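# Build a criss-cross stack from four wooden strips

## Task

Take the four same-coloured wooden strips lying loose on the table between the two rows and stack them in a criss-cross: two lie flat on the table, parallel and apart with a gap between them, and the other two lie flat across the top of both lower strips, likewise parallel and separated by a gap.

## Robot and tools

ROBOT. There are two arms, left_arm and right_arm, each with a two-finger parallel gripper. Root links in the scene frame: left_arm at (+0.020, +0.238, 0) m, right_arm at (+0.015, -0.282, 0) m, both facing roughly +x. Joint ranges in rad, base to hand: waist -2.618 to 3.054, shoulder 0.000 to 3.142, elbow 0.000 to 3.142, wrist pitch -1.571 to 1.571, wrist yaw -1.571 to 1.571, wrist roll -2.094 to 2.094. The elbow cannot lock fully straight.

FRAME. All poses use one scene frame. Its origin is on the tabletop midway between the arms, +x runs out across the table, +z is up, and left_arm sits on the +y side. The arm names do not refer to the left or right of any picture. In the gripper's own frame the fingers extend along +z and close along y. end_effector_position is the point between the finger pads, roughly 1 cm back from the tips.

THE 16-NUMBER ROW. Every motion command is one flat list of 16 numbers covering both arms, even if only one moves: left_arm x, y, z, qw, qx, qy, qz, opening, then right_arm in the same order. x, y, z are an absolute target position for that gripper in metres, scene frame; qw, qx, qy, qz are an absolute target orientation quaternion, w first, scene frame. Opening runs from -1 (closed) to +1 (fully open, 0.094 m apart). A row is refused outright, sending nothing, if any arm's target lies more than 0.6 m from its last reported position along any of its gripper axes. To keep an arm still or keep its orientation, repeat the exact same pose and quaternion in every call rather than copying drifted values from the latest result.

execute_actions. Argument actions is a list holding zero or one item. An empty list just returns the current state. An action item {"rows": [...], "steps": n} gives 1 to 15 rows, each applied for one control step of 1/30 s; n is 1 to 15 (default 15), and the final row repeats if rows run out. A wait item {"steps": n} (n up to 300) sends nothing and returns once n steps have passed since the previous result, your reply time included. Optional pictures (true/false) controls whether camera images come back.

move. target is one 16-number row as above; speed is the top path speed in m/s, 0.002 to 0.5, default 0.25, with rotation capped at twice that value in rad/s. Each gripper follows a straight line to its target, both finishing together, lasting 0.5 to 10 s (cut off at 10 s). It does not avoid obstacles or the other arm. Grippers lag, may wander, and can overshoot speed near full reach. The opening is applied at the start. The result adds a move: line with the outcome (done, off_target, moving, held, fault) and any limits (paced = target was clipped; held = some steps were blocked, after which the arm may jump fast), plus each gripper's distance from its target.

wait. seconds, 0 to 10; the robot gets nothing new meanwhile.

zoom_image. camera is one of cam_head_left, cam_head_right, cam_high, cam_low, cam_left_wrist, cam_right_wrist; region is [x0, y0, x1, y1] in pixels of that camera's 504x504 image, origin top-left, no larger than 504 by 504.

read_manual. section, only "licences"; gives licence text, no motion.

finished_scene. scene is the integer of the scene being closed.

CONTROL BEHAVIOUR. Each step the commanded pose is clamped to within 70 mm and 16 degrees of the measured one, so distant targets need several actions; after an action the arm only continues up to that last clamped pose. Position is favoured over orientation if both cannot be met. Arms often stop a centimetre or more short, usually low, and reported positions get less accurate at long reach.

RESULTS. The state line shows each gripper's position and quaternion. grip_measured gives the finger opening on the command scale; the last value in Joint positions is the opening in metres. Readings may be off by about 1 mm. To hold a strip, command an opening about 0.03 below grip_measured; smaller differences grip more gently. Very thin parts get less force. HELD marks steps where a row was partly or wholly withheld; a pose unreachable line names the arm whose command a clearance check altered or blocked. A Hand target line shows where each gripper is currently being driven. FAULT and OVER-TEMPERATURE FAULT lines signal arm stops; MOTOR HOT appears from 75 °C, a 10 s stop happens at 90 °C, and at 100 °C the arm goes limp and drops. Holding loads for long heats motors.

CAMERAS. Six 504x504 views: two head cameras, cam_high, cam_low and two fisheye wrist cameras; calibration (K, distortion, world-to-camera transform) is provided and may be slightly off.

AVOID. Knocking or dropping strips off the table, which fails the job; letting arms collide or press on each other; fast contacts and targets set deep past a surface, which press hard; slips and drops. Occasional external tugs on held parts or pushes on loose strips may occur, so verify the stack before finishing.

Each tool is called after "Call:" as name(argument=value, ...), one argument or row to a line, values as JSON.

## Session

Call:
execute_actions(
  actions=[],
)

Scene clock: 0.00 s of 5550.00 s.
left_arm: end_effector_position=(+0.6201, +0.1327, +0.1961) grip_measured=+1.000 end_effector_quat_wxyz=(+0.336, -0.189, +0.890, -0.244) | right_arm: end_effector_position=(+0.4220, -0.1221, +0.1195) grip_measured=+1.000 end_effector_quat_wxyz=(+0.210, +0.595, +0.775, +0.019)
Joint positions: left_arm=[-0.1    2.211  2.09  -0.617  0.231 -0.631  0.094] | right_arm=[ 0.705  2.008  1.739 -1.095  0.374  1.792  0.094]
Joint velocities: left_arm=[-0.022 -0.002 -0.002 -0.081  0.037  0.051  0.   ] | right_arm=[-0.007  0.012 -0.002 -0.037  0.022  0.007  0.   ]
Hand target (left_arm): +0.621, +0.133, +0.211; +0.351, -0.184, +0.884, -0.247
Hand target (right_arm): +0.421, -0.125, +0.121; +0.213, +0.594, +0.776, +0.013
camera_calibration (this result's frames):
cam_left_wrist: T_world_to_cam=[[0.221263, -0.744528, 0.629858, -0.162993], [-0.963601, -0.266288, 0.0237373, 0.662889], [0.15005, -0.612184, -0.776348, 0.252318], [0, 0, 0, 1]] pos_world=[0.636965, 0.209631, 0.282814]
cam_right_wrist: T_world_to_cam=[[-0.940702, -0.15592, -0.30128, 0.412604], [-0.281076, 0.855499, 0.434877, 0.197205], [0.189939, 0.493772, -0.848595, 0.199682], [0, 0, 0, 1]] pos_world=[0.40564, -0.202973, 0.207998]

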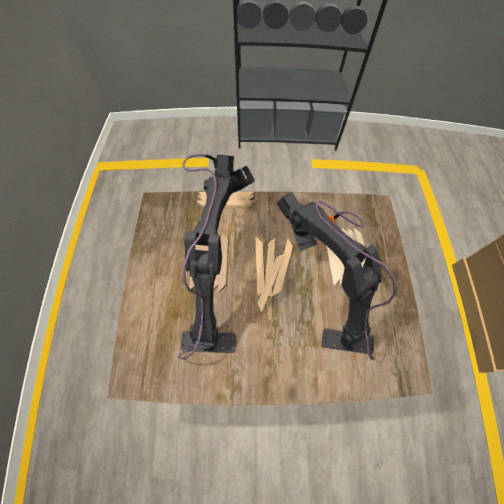

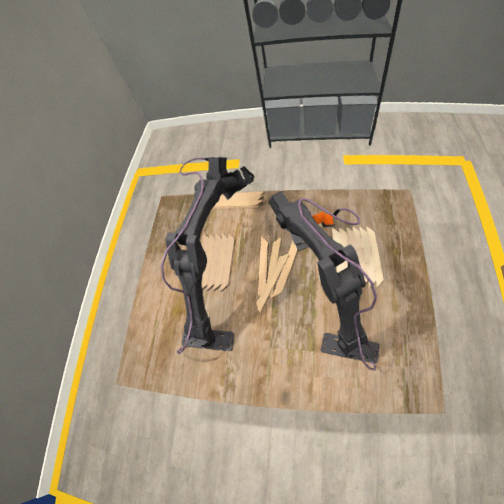

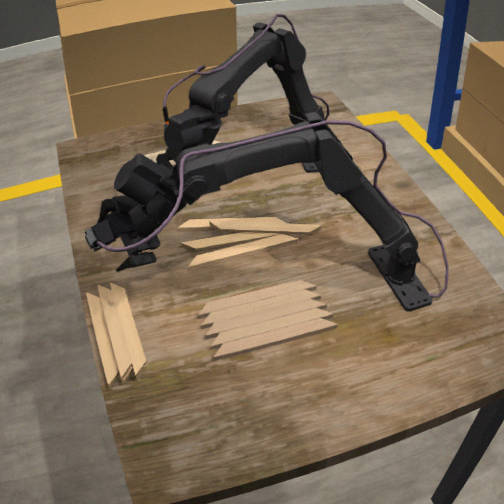

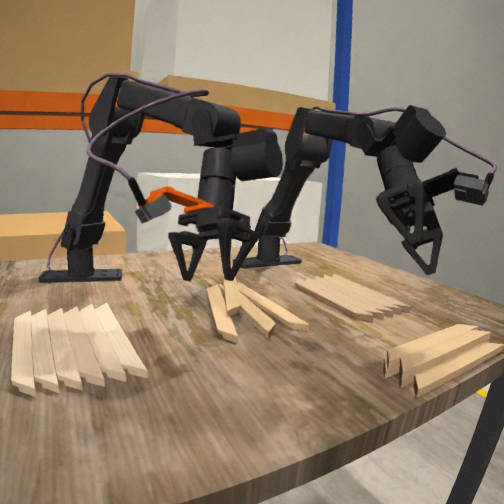

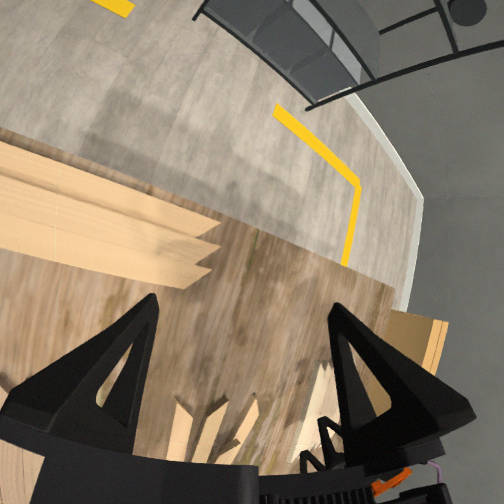

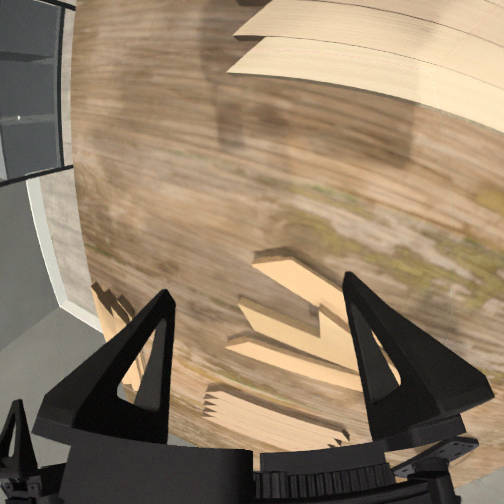

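Call:
zoom_image(
  camera="cam_head_left",
  region=[225, 225, 325, 320],
)

Call:
zoom_image(
  camera="cam_head_right",
  region=[225, 225, 325, 320],
)

Call:
zoom_image(
  camera="cam_low",
  region=[180, 260, 330, 360],
)

Call:
zoom_image(
  camera="cam_high",
  region=[160, 195, 340, 285],
)

Region (225, 225, 325, 320) of cam_head_left's 504x504 image, scaled by 5.040, with more detail than that image has; it fills the top 479 rows of this view, and the rest is white.

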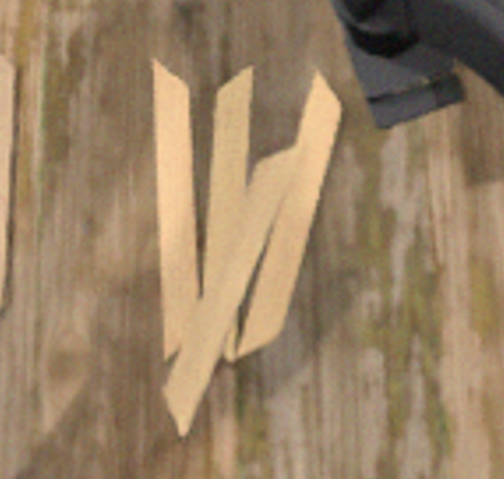

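Region (225, 225, 325, 320) of cam_head_right's 504x504 image, scaled by 5.040, with more detail than that image has; it fills the top 479 rows of this view, and the rest is white.

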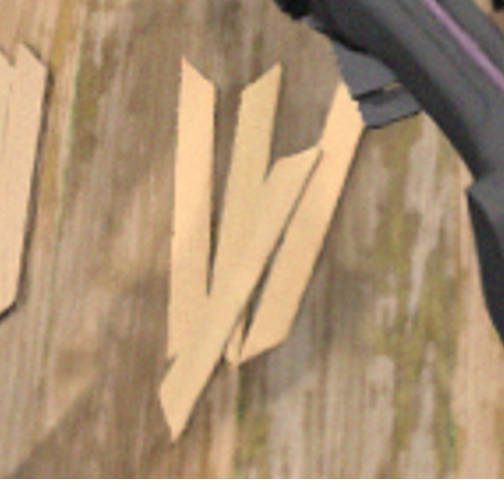

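Region (180, 260, 330, 360) of cam_low's 504x504 image, scaled by 3.360, with more detail than that image has.

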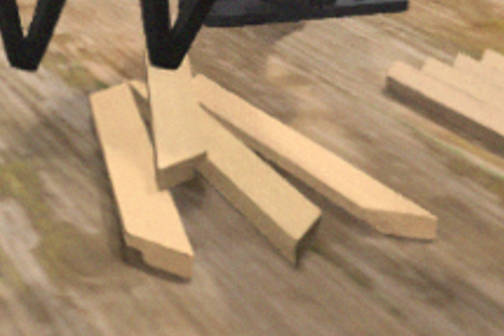

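Region (160, 195, 340, 285) of cam_high's 504x504 image, scaled by 2.800, with more detail than that image has.

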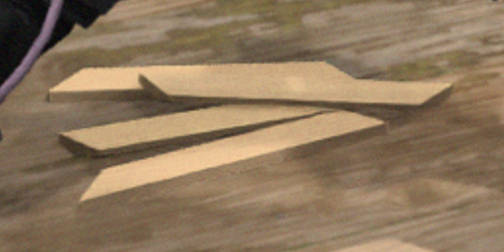

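Call:
move(
  target=[0.40, 0.15, 0.11, 0, 0, 1, 0, 0.0, 0.265, 0.009, 0.085, 0, 0.1977, 0.9803, 0, 0.1],
  speed=0.25,
)

Scene clock: 81.10 s of 5550.00 s.
left_arm: end_effector_position=(+0.4082, +0.1436, +0.0899) grip_measured=+0.002 end_effector_quat_wxyz=(-0.013, -0.004, +1.000, -0.009) | right_arm: end_effector_position=(+0.2683, +0.0088, +0.0828) grip_measured=+0.102 end_effector_quat_wxyz=(+0.002, +0.204, +0.979, +0.000)
Joint positions: left_arm=[-0.222  2.1    1.827 -1.319  0.023 -0.24   0.047] | right_arm=[ 1.037  2.018  1.677 -1.228  0.004  1.266  0.052]
Joint velocities: left_arm=[ 0.007  0.017 -0.002  0.022  0.022 -0.007  0.   ] | right_arm=[ 0.007 -0.017 -0.007 -0.007 -0.037  0.037 -0.   ]
Hand target (left_arm): +0.404, +0.145, +0.102; -0.002, +0.001, +1.000, -0.005
Hand target (right_arm): +0.268, +0.012, +0.085; -0.002, +0.198, +0.980, -0.002
Off the commanded pose (left_arm): 0.023 m, 2 deg.
Off the commanded pose (right_arm): 0.004 m, 1 deg.
After step 90, 75.63 s passed at rest.
move: off_target (left_arm)
camera_calibration (this result's frames):
cam_left_wrist: T_world_to_cam=[[0.111179, -0.992703, 0.0466919, 0.0919109], [-0.781571, -0.0583205, 0.621084, 0.306321], [-0.613829, -0.105545, -0.782352, 0.447962], [0, 0, 0, 1]] pos_world=[0.504165, 0.156385, 0.155922]
cam_right_wrist: T_world_to_cam=[[-0.522413, -0.85253, 0.0166534, 0.145017], [-0.61896, 0.392574, 0.680275, 0.132343], [-0.586493, 0.345076, -0.732768, 0.333085], [0, 0, 0, 1]] pos_world=[0.353026, -0.0432628, 0.151629]

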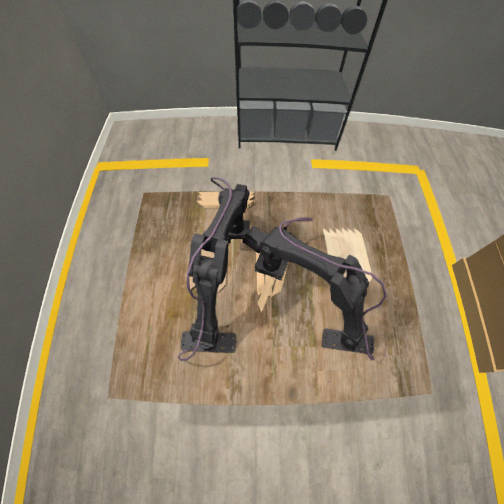

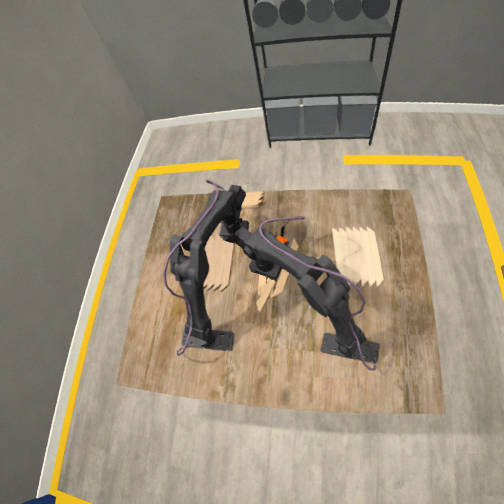

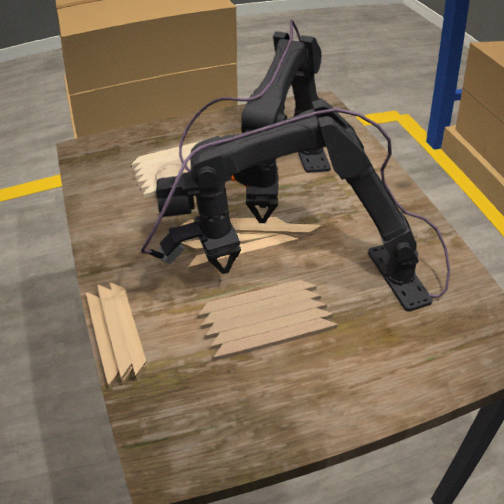

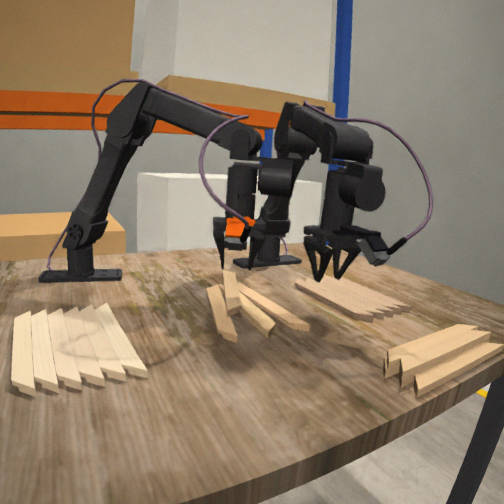

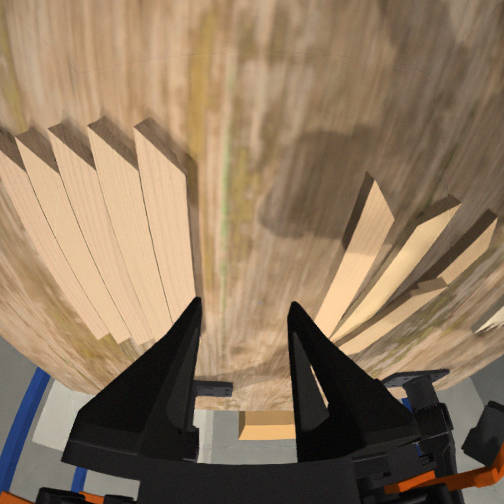

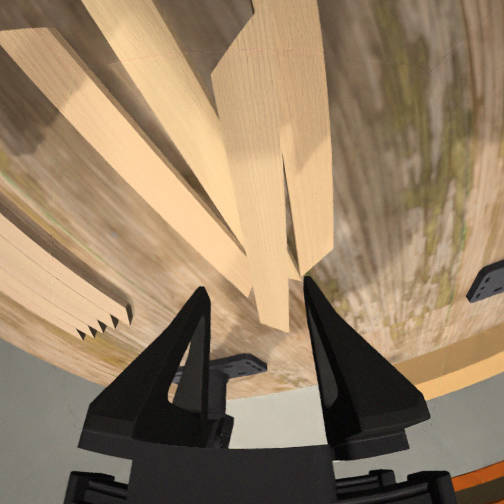

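Call:
move(
  target=[0.40, 0.15, 0.11, 0, 0, 1, 0, 0.0, 0.265, 0.005, 0.024, 0, 0.1977, 0.9803, 0, 0.1],
  speed=0.08,
)

Scene clock: 92.03 s of 5550.00 s.
left_arm: end_effector_position=(+0.4044, +0.1466, +0.1023) grip_measured=+0.002 end_effector_quat_wxyz=(-0.005, -0.003, +1.000, -0.004) | right_arm: end_effector_position=(+0.2690, +0.0099, +0.0347) grip_measured=+0.102 end_effector_quat_wxyz=(+0.007, +0.200, +0.980, +0.010)
Joint positions: left_arm=[-0.222  2.067  1.827 -1.339  0.011 -0.236  0.047] | right_arm=[ 1.037  2.038  1.511 -1.019  0.002  1.257  0.052]
Joint velocities: left_arm=[ 0.012 -0.007 -0.012 -0.022  0.037  0.066 -0.001] | right_arm=[-0.007 -0.002 -0.002  0.037 -0.066 -0.066  0.   ]
Hand target (left_arm): +0.400, +0.150, +0.110; -0.000, +0.000, +1.000, +0.000
Hand target (right_arm): +0.265, +0.006, +0.024; -0.000, +0.198, +0.980, +0.000
Off the commanded pose (left_arm): 0.009 m, 1 deg.
Off the commanded pose (right_arm): 0.012 m, 1 deg.
After step 90, 6.67 s passed at rest.
move: off_target (right_arm)
camera_calibration (this result's frames):
cam_left_wrist: T_world_to_cam=[[0.106966, -0.99347, 0.039695, 0.0973143], [-0.790788, -0.0608075, 0.609062, 0.301142], [-0.602671, -0.0965389, -0.792129, 0.450865], [0, 0, 0, 1]] pos_world=[0.499454, 0.158517, 0.169867]
cam_right_wrist: T_world_to_cam=[[-0.514647, -0.857381, -0.0060443, 0.145868], [-0.632159, 0.374676, 0.678227, 0.168867], [-0.579234, 0.352869, -0.734827, 0.295896], [0, 0, 0, 1]] pos_world=[0.353215, -0.0426183, 0.103784]

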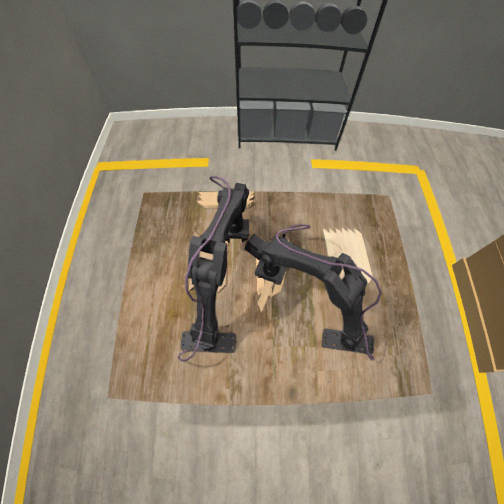

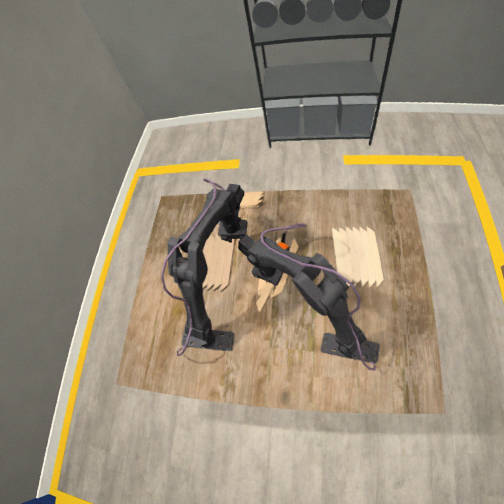

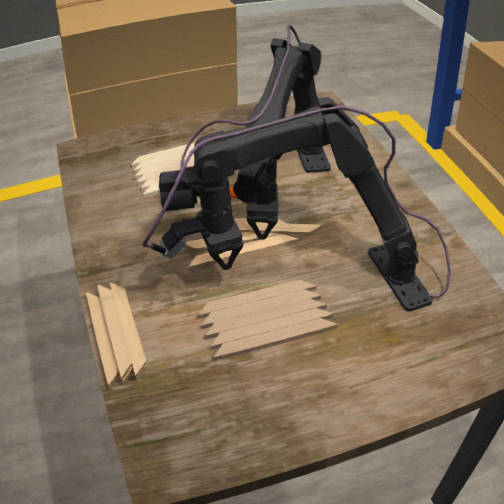

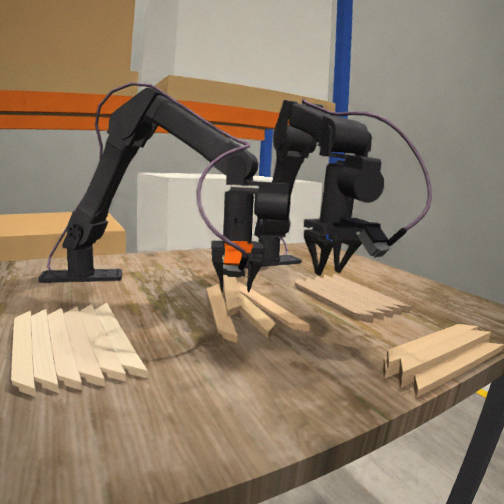

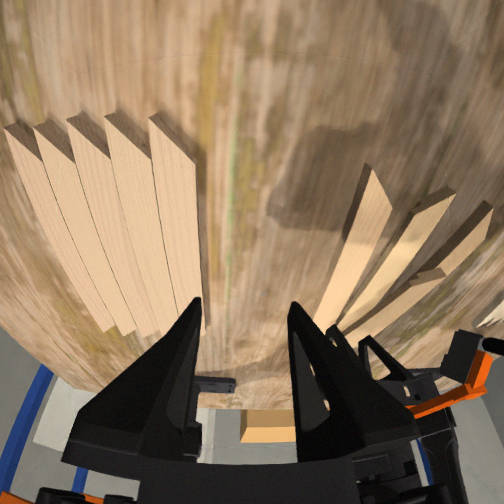

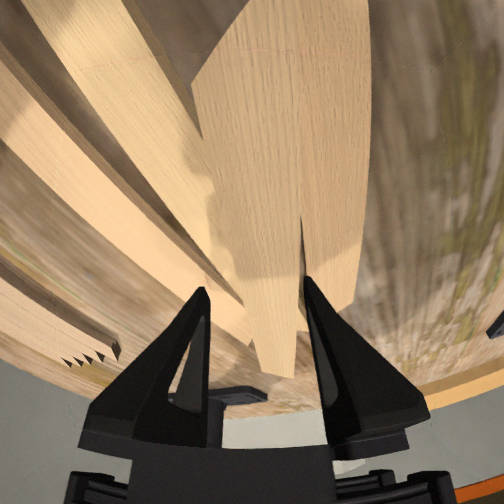

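Call:
move(
  target=[0.40, 0.15, 0.11, 0, 0, 1, 0, 0.0, 0.259, -0.009, 0.02, 0, 0.1977, 0.9803, 0, 0.1],
  speed=0.04,
)

Scene clock: 96.40 s of 5550.00 s.
left_arm: end_effector_position=(+0.4044, +0.1467, +0.1023) grip_measured=+0.002 end_effector_quat_wxyz=(-0.006, -0.003, +1.000, -0.004) | right_arm: end_effector_position=(+0.2651, +0.0053, +0.0292) grip_measured=+0.101 end_effector_quat_wxyz=(+0.011, +0.195, +0.981, +0.017)
Joint positions: left_arm=[-0.222  2.067  1.827 -1.34   0.011 -0.236  0.047] | right_arm=[ 1.037  2.007  1.443 -0.965  0.002  1.246  0.052]
Joint velocities: left_arm=[ 0.012  0.007 -0.017  0.007 -0.007 -0.066  0.001] | right_arm=[-0.002 -0.022 -0.027 -0.037 -0.022 -0.066 -0.   ]
Hand target (left_arm): +0.400, +0.150, +0.110; -0.000, -0.000, +1.000, +0.000
Hand target (right_arm): +0.259, -0.008, +0.020; +0.000, +0.198, +0.980, -0.000
Off the commanded pose (left_arm): 0.009 m, 1 deg.
Off the commanded pose (right_arm): 0.018 m, 2 deg.
After step 90, 0.47 s passed at rest.
move: off_target (right_arm)
camera_calibration (this result's frames):
cam_left_wrist: T_world_to_cam=[[0.106973, -0.993488, 0.0392089, 0.0974591], [-0.790616, -0.0610843, 0.609258, 0.301037], [-0.602896, -0.0961736, -0.792002, 0.450852], [0, 0, 0, 1]] pos_world=[0.499396, 0.158573, 0.169845]
cam_right_wrist: T_world_to_cam=[[-0.505633, -0.862464, -0.0221566, 0.137986], [-0.643219, 0.359733, 0.675915, 0.174886], [-0.574982, 0.356016, -0.736646, 0.290171], [0, 0, 0, 1]] pos_world=[0.349104, -0.0472096, 0.0986022]

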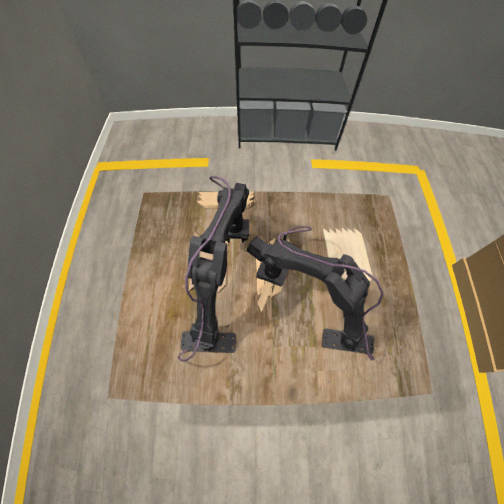

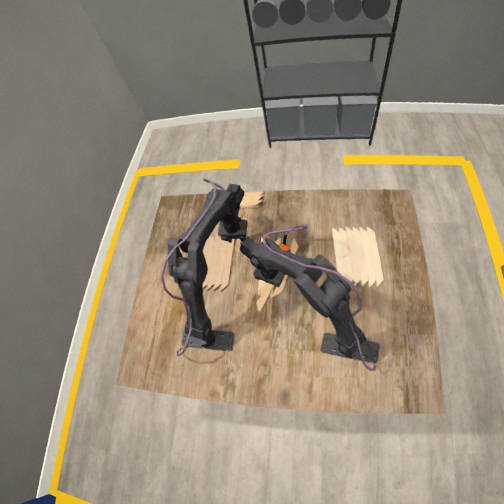

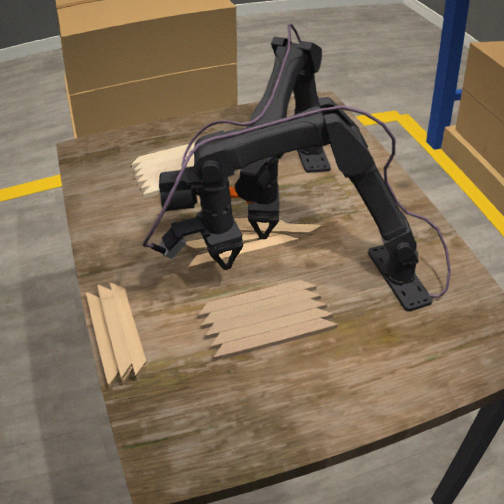

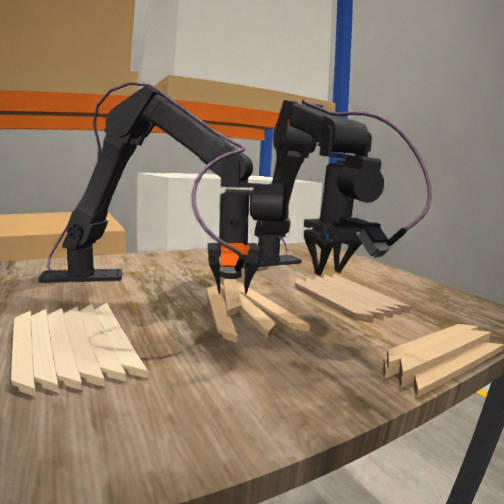

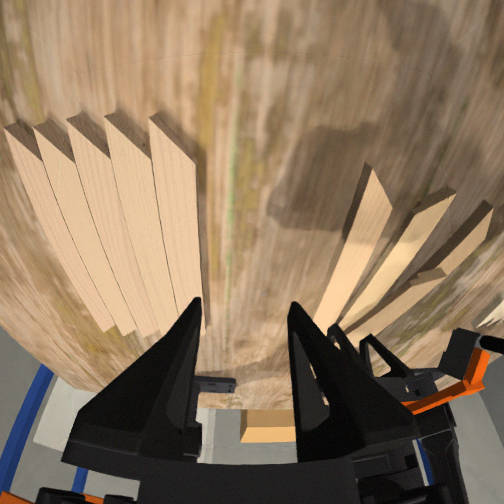

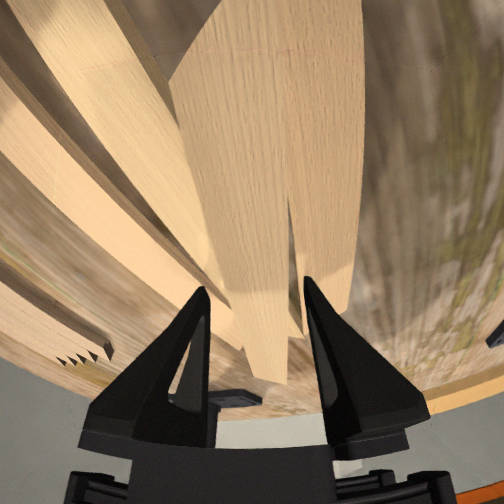

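Call:
move(
  target=[0.40, 0.15, 0.11, 0, 0, 1, 0, 0.0, 0.265, 0.005, 0.032, 0, 0.1977, 0.9803, 0, -0.5],
  speed=0.04,
)

Scene clock: 99.80 s of 5550.00 s.
left_arm: end_effector_position=(+0.4044, +0.1467, +0.1023) grip_measured=+0.002 end_effector_quat_wxyz=(-0.006, -0.003, +1.000, -0.004) | right_arm: end_effector_position=(+0.2629, +0.0030, +0.0301) grip_measured=-0.435 end_effector_quat_wxyz=(+0.003, +0.195, +0.981, +0.004)
Joint positions: left_arm=[-0.222  2.067  1.827 -1.34   0.011 -0.236  0.047] | right_arm=[ 1.037  2.022  1.469 -1.007  0.002  1.245  0.027]
Joint velocities: left_arm=[ 0.012  0.002  0.007 -0.007 -0.007 -0.007  0.   ] | right_arm=[-0.002  0.012 -0.007 -0.037  0.022  0.037 -0.001]
Hand target (left_arm): +0.400, +0.150, +0.110; -0.000, -0.000, +1.000, +0.000
Hand target (right_arm): +0.265, +0.005, +0.032; +0.000, +0.198, +0.980, +0.000
Off the commanded pose (left_arm): 0.009 m, 1 deg.
Off the commanded pose (right_arm): 0.003 m, 1 deg.
move: done
camera_calibration (this result's frames):
cam_left_wrist: T_world_to_cam=[[0.106973, -0.993488, 0.0392089, 0.0974591], [-0.790616, -0.0610843, 0.609258, 0.301037], [-0.602896, -0.0961736, -0.792002, 0.450852], [0, 0, 0, 1]] pos_world=[0.499396, 0.158573, 0.169845]
cam_right_wrist: T_world_to_cam=[[-0.50511, -0.863016, 0.00813434, 0.1338], [-0.629541, 0.374875, 0.680549, 0.169985], [-0.590374, 0.338631, -0.732658, 0.294383], [0, 0, 0, 1]] pos_world=[0.348393, -0.0479394, 0.0989106]

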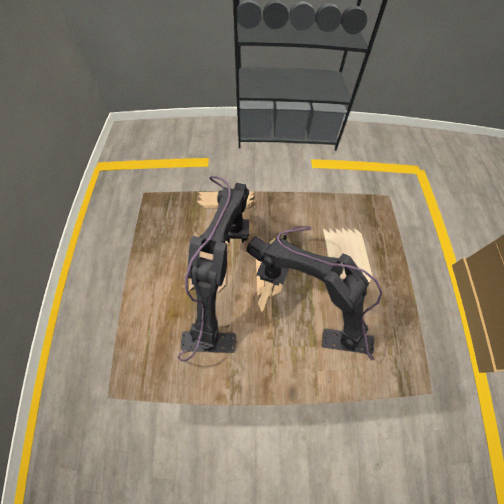

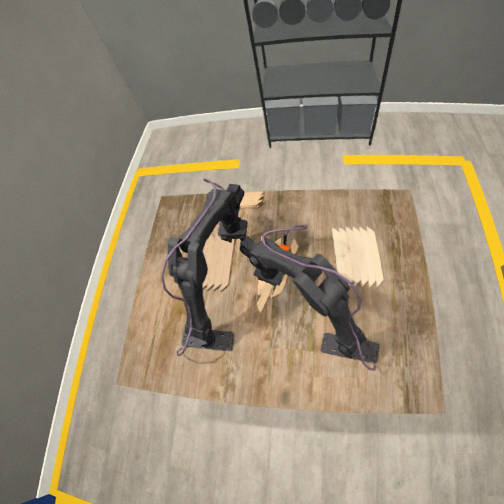

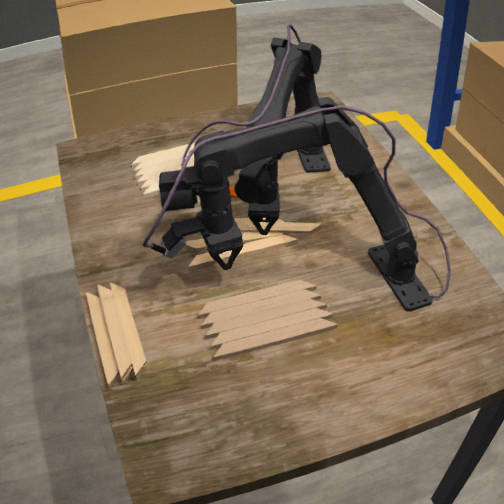

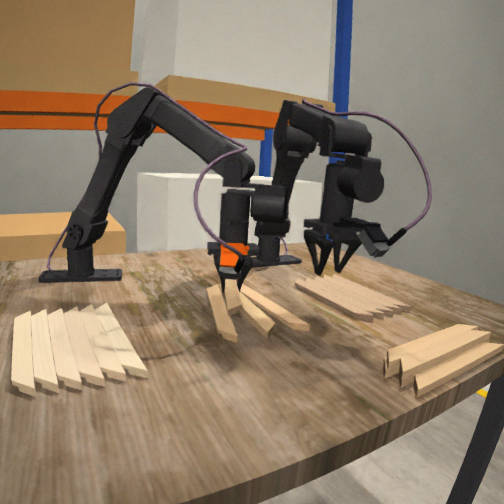

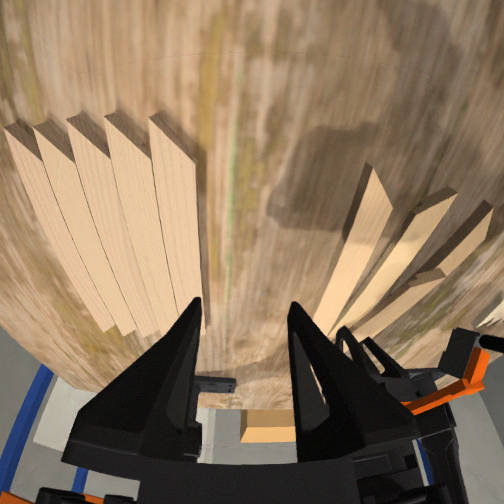

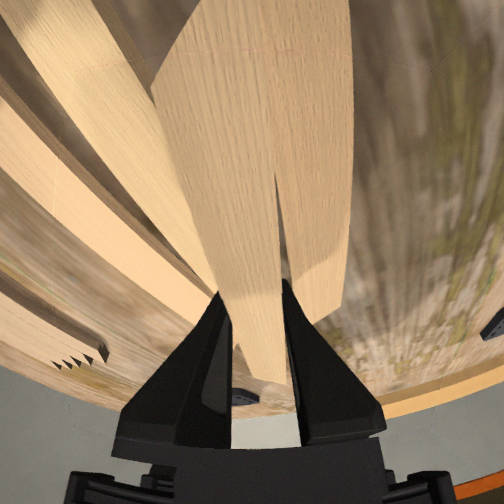

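Call:
move(
  target=[0.40, 0.15, 0.11, 0, 0, 1, 0, 0.0, 0.265, 0.0, 0.075, 0, 0.1977, 0.9803, 0, -0.5],
  speed=0.1,
)

Call:
move(
  target=[0.385, 0.065, 0.085, 0, 0, 1, 0, 0.0, 0.298, -0.132, 0.06, 0, 0.182, 0.9833, 0, -0.5],
  speed=0.15,
)

Scene clock: 106.43 s of 5550.00 s.
left_arm: end_effector_position=(+0.4044, +0.1467, +0.1023) grip_measured=+0.002 end_effector_quat_wxyz=(-0.006, -0.002, +1.000, -0.004) | right_arm: end_effector_position=(+0.2594, -0.0011, +0.0627) grip_measured=-0.435 end_effector_quat_wxyz=(-0.004, +0.195, +0.981, -0.009)
Joint positions: left_arm=[-0.222  2.067  1.827 -1.34   0.011 -0.236  0.047] | right_arm=[ 1.037  2.     1.57  -1.162  0.002  1.245  0.027]
Joint velocities: left_arm=[ 0.002 -0.012 -0.007  0.022 -0.11  -0.022 -0.   ] | right_arm=[ 0.007 -0.002 -0.002 -0.11  -0.022  0.007  0.   ]
Hand target (left_arm): +0.400, +0.150, +0.110; -0.000, +0.000, +1.000, +0.000
Hand target (right_arm): +0.264, -0.001, +0.075; +0.000, +0.198, +0.980, +0.000
Off the commanded pose (left_arm): 0.009 m, 1 deg.
Off the commanded pose (right_arm): 0.014 m, 1 deg.
After step 90, 2.60 s passed at rest.
move: off_target (right_arm)
camera_calibration (this result's frames):
cam_left_wrist: T_world_to_cam=[[0.106594, -0.993529, 0.0392135, 0.0976179], [-0.790641, -0.0607801, 0.609256, 0.301003], [-0.60293, -0.095947, -0.792003, 0.450833], [0, 0, 0, 1]] pos_world=[0.4994, 0.158537, 0.169846]
cam_right_wrist: T_world_to_cam=[[-0.504627, -0.862463, 0.0388557, 0.126242], [-0.615508, 0.390964, 0.684323, 0.143226], [-0.605394, 0.321412, -0.728143, 0.321167], [0, 0, 0, 1]] pos_world=[0.346295, -0.0503445, 0.130938]

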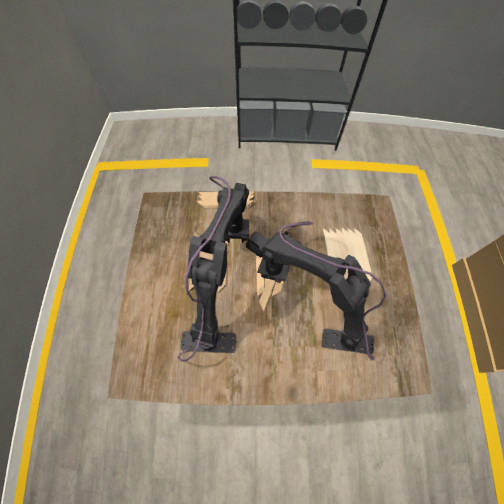

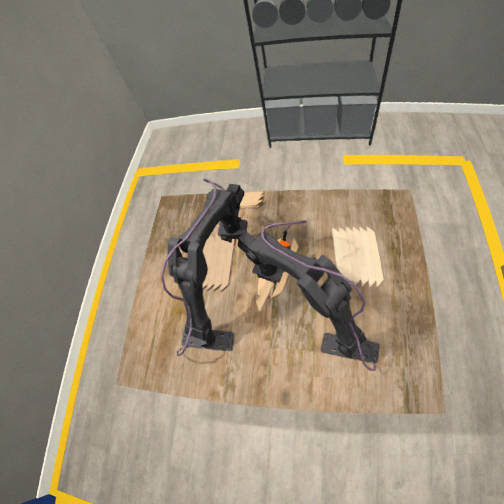

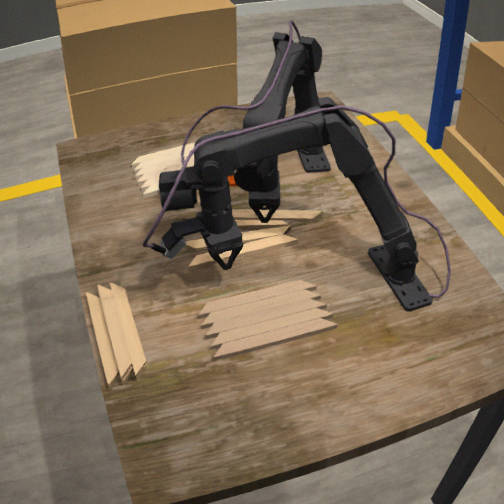

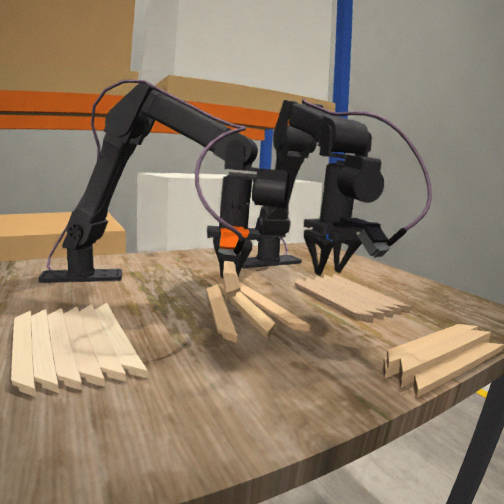

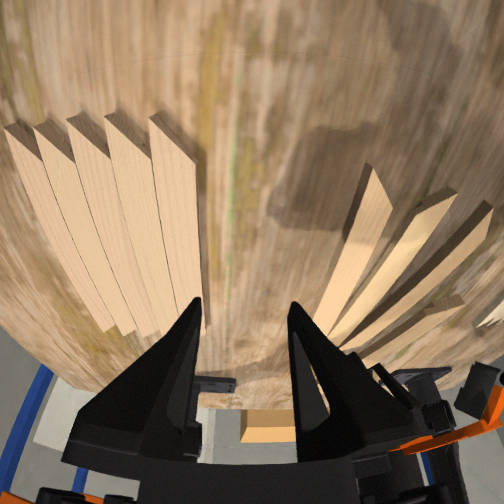

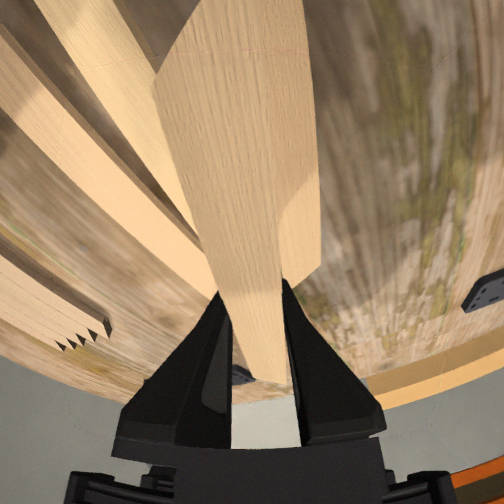

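Scene clock: 107.90 s of 5550.00 s.
left_arm: end_effector_position=(+0.3861, +0.0630, +0.0901) grip_measured=+0.002 end_effector_quat_wxyz=(+0.000, +0.003, +1.000, -0.006) | right_arm: end_effector_position=(+0.2984, -0.1300, +0.0586) grip_measured=-0.435 end_effector_quat_wxyz=(-0.004, +0.185, +0.983, -0.004)
Joint positions: left_arm=[-0.435  2.099  1.827 -1.294  0.011 -0.438  0.047] | right_arm=[ 0.673  1.806  1.291 -1.067  0.     0.862  0.027]
Joint velocities: left_arm=[-0.002  0.002  0.007  0.051 -0.081 -0.037  0.   ] | right_arm=[ 0.007 -0.017 -0.012 -0.037 -0.051 -0.007 -0.   ]
Hand target (left_arm): +0.386, +0.063, +0.085; -0.001, +0.000, +1.000, -0.004
Hand target (right_arm): +0.296, -0.133, +0.060; +0.000, +0.182, +0.983, -0.001
Off the commanded pose (left_arm): 0.006 m, 1 deg.
Off the commanded pose (right_arm): 0.002 m, 1 deg.
move: done
camera_calibration (this result's frames):
cam_left_wrist: T_world_to_cam=[[0.0958777, -0.994425, 0.0438925, 0.0206386], [-0.798056, -0.050441, 0.600468, 0.291958], [-0.594906, -0.0926001, -0.798443, 0.419384], [0, 0, 0, 1]] pos_world=[0.480514, 0.0740852, 0.158637]
cam_right_wrist: T_world_to_cam=[[-0.488219, -0.872282, 0.0277008, 0.0293505], [-0.624363, 0.371283, 0.687255, 0.220432], [-0.609765, 0.318236, -0.725888, 0.383976], [0, 0, 0, 1]] pos_world=[0.386094, -0.178435, 0.126417]

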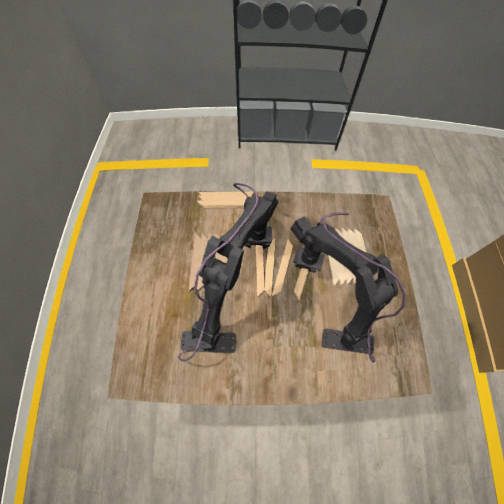

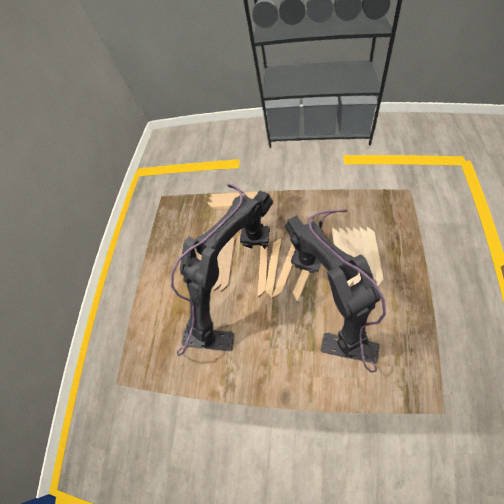

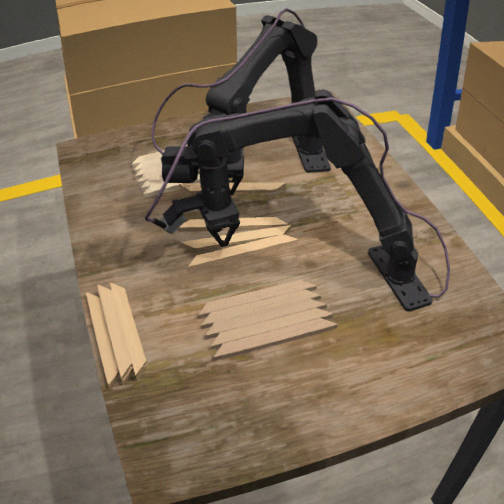

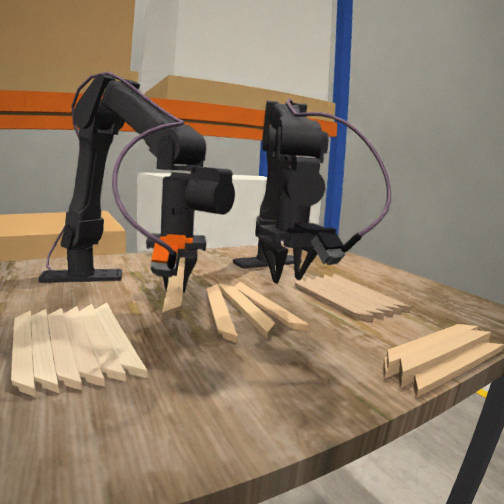

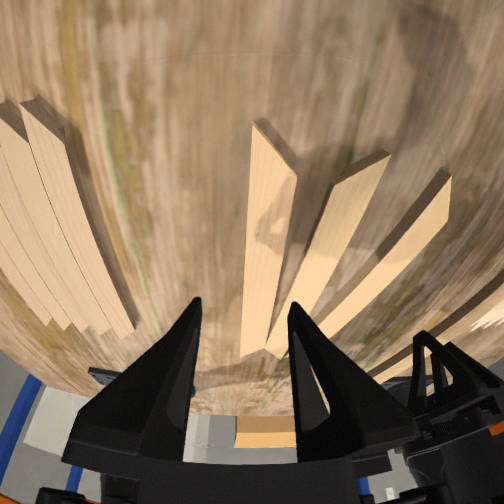

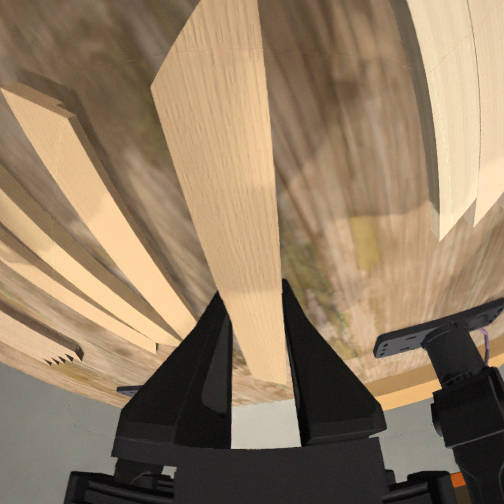

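Call:
move(
  target=[0.392, 0.052, 0.05, 0, 0, 1, 0, 0.0, 0.298, -0.132, 0.012, 0, 0.182, 0.9833, 0, -0.5],
  speed=0.06,
)

Scene clock: 122.67 s of 5550.00 s.
left_arm: end_effector_position=(+0.3952, +0.0522, +0.0569) grip_measured=+0.002 end_effector_quat_wxyz=(+0.002, -0.001, +1.000, -0.007) | right_arm: end_effector_position=(+0.3028, -0.1277, +0.0211) grip_measured=-0.435 end_effector_quat_wxyz=(+0.009, +0.183, +0.983, +0.007)
Joint positions: left_arm=[-0.449  2.161  1.791 -1.191  0.011 -0.46   0.047] | right_arm=[ 0.673  1.844  1.181 -0.886  0.     0.857  0.027]
Joint velocities: left_arm=[-0.002  0.002 -0.012 -0.051 -0.007  0.007 -0.001] | right_arm=[-0.007  0.012 -0.007 -0.051  0.051  0.037  0.001]
Hand target (left_arm): +0.393, +0.052, +0.050; -0.001, +0.000, +1.000, -0.000
Hand target (right_arm): +0.298, -0.132, +0.012; -0.000, +0.182, +0.983, +0.000
Off the commanded pose (left_arm): 0.008 m, 1 deg.
Off the commanded pose (right_arm): 0.011 m, 1 deg.
After step 90, 10.47 s passed at rest.
move: off_target (right_arm)
camera_calibration (this result's frames):
cam_left_wrist: T_world_to_cam=[[0.103287, -0.993574, 0.0462982, 0.00733377], [-0.799952, -0.0553161, 0.597509, 0.319757], [-0.591108, -0.098751, -0.800524, 0.396164], [0, 0, 0, 1]] pos_world=[0.489209, 0.064096, 0.125742]
cam_right_wrist: T_world_to_cam=[[-0.484289, -0.874908, 0.00015695, 0.0336256], [-0.645893, 0.357644, 0.674472, 0.253124], [-0.590157, 0.326538, -0.7383, 0.354069], [0, 0, 0, 1]] pos_world=[0.388732, -0.176726, 0.0906784]

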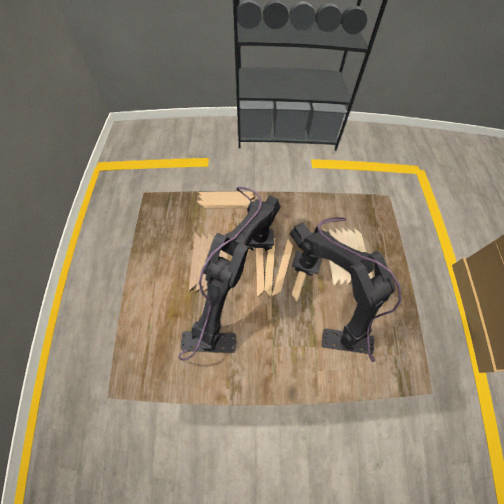

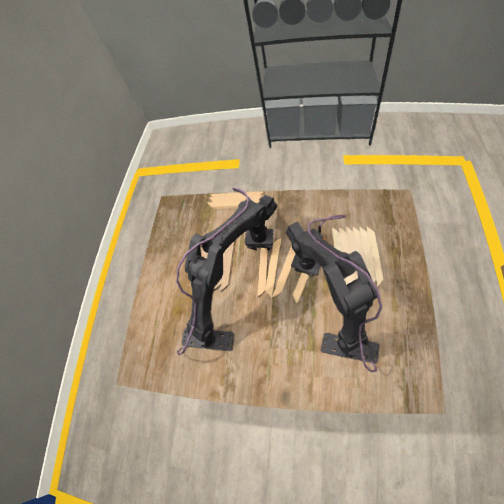

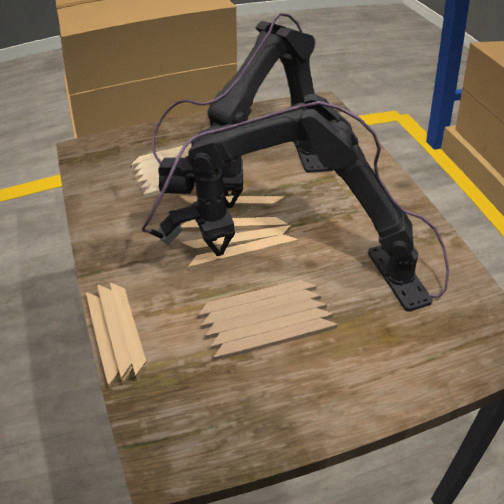

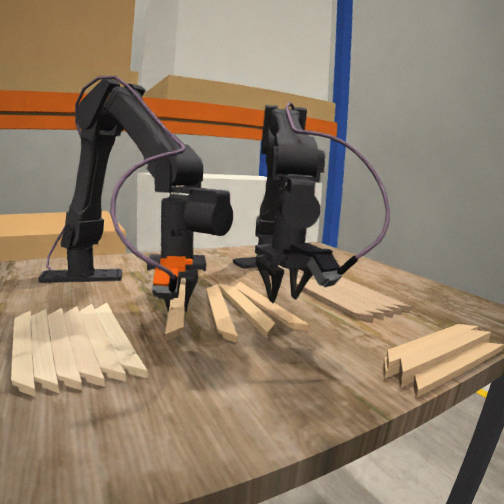

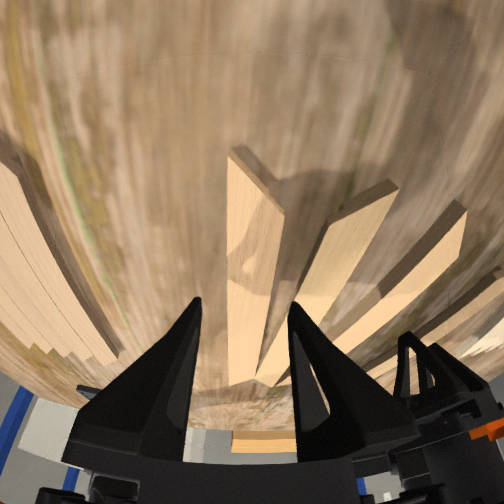

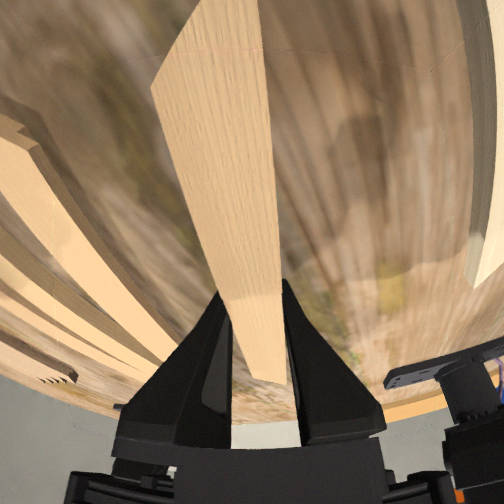

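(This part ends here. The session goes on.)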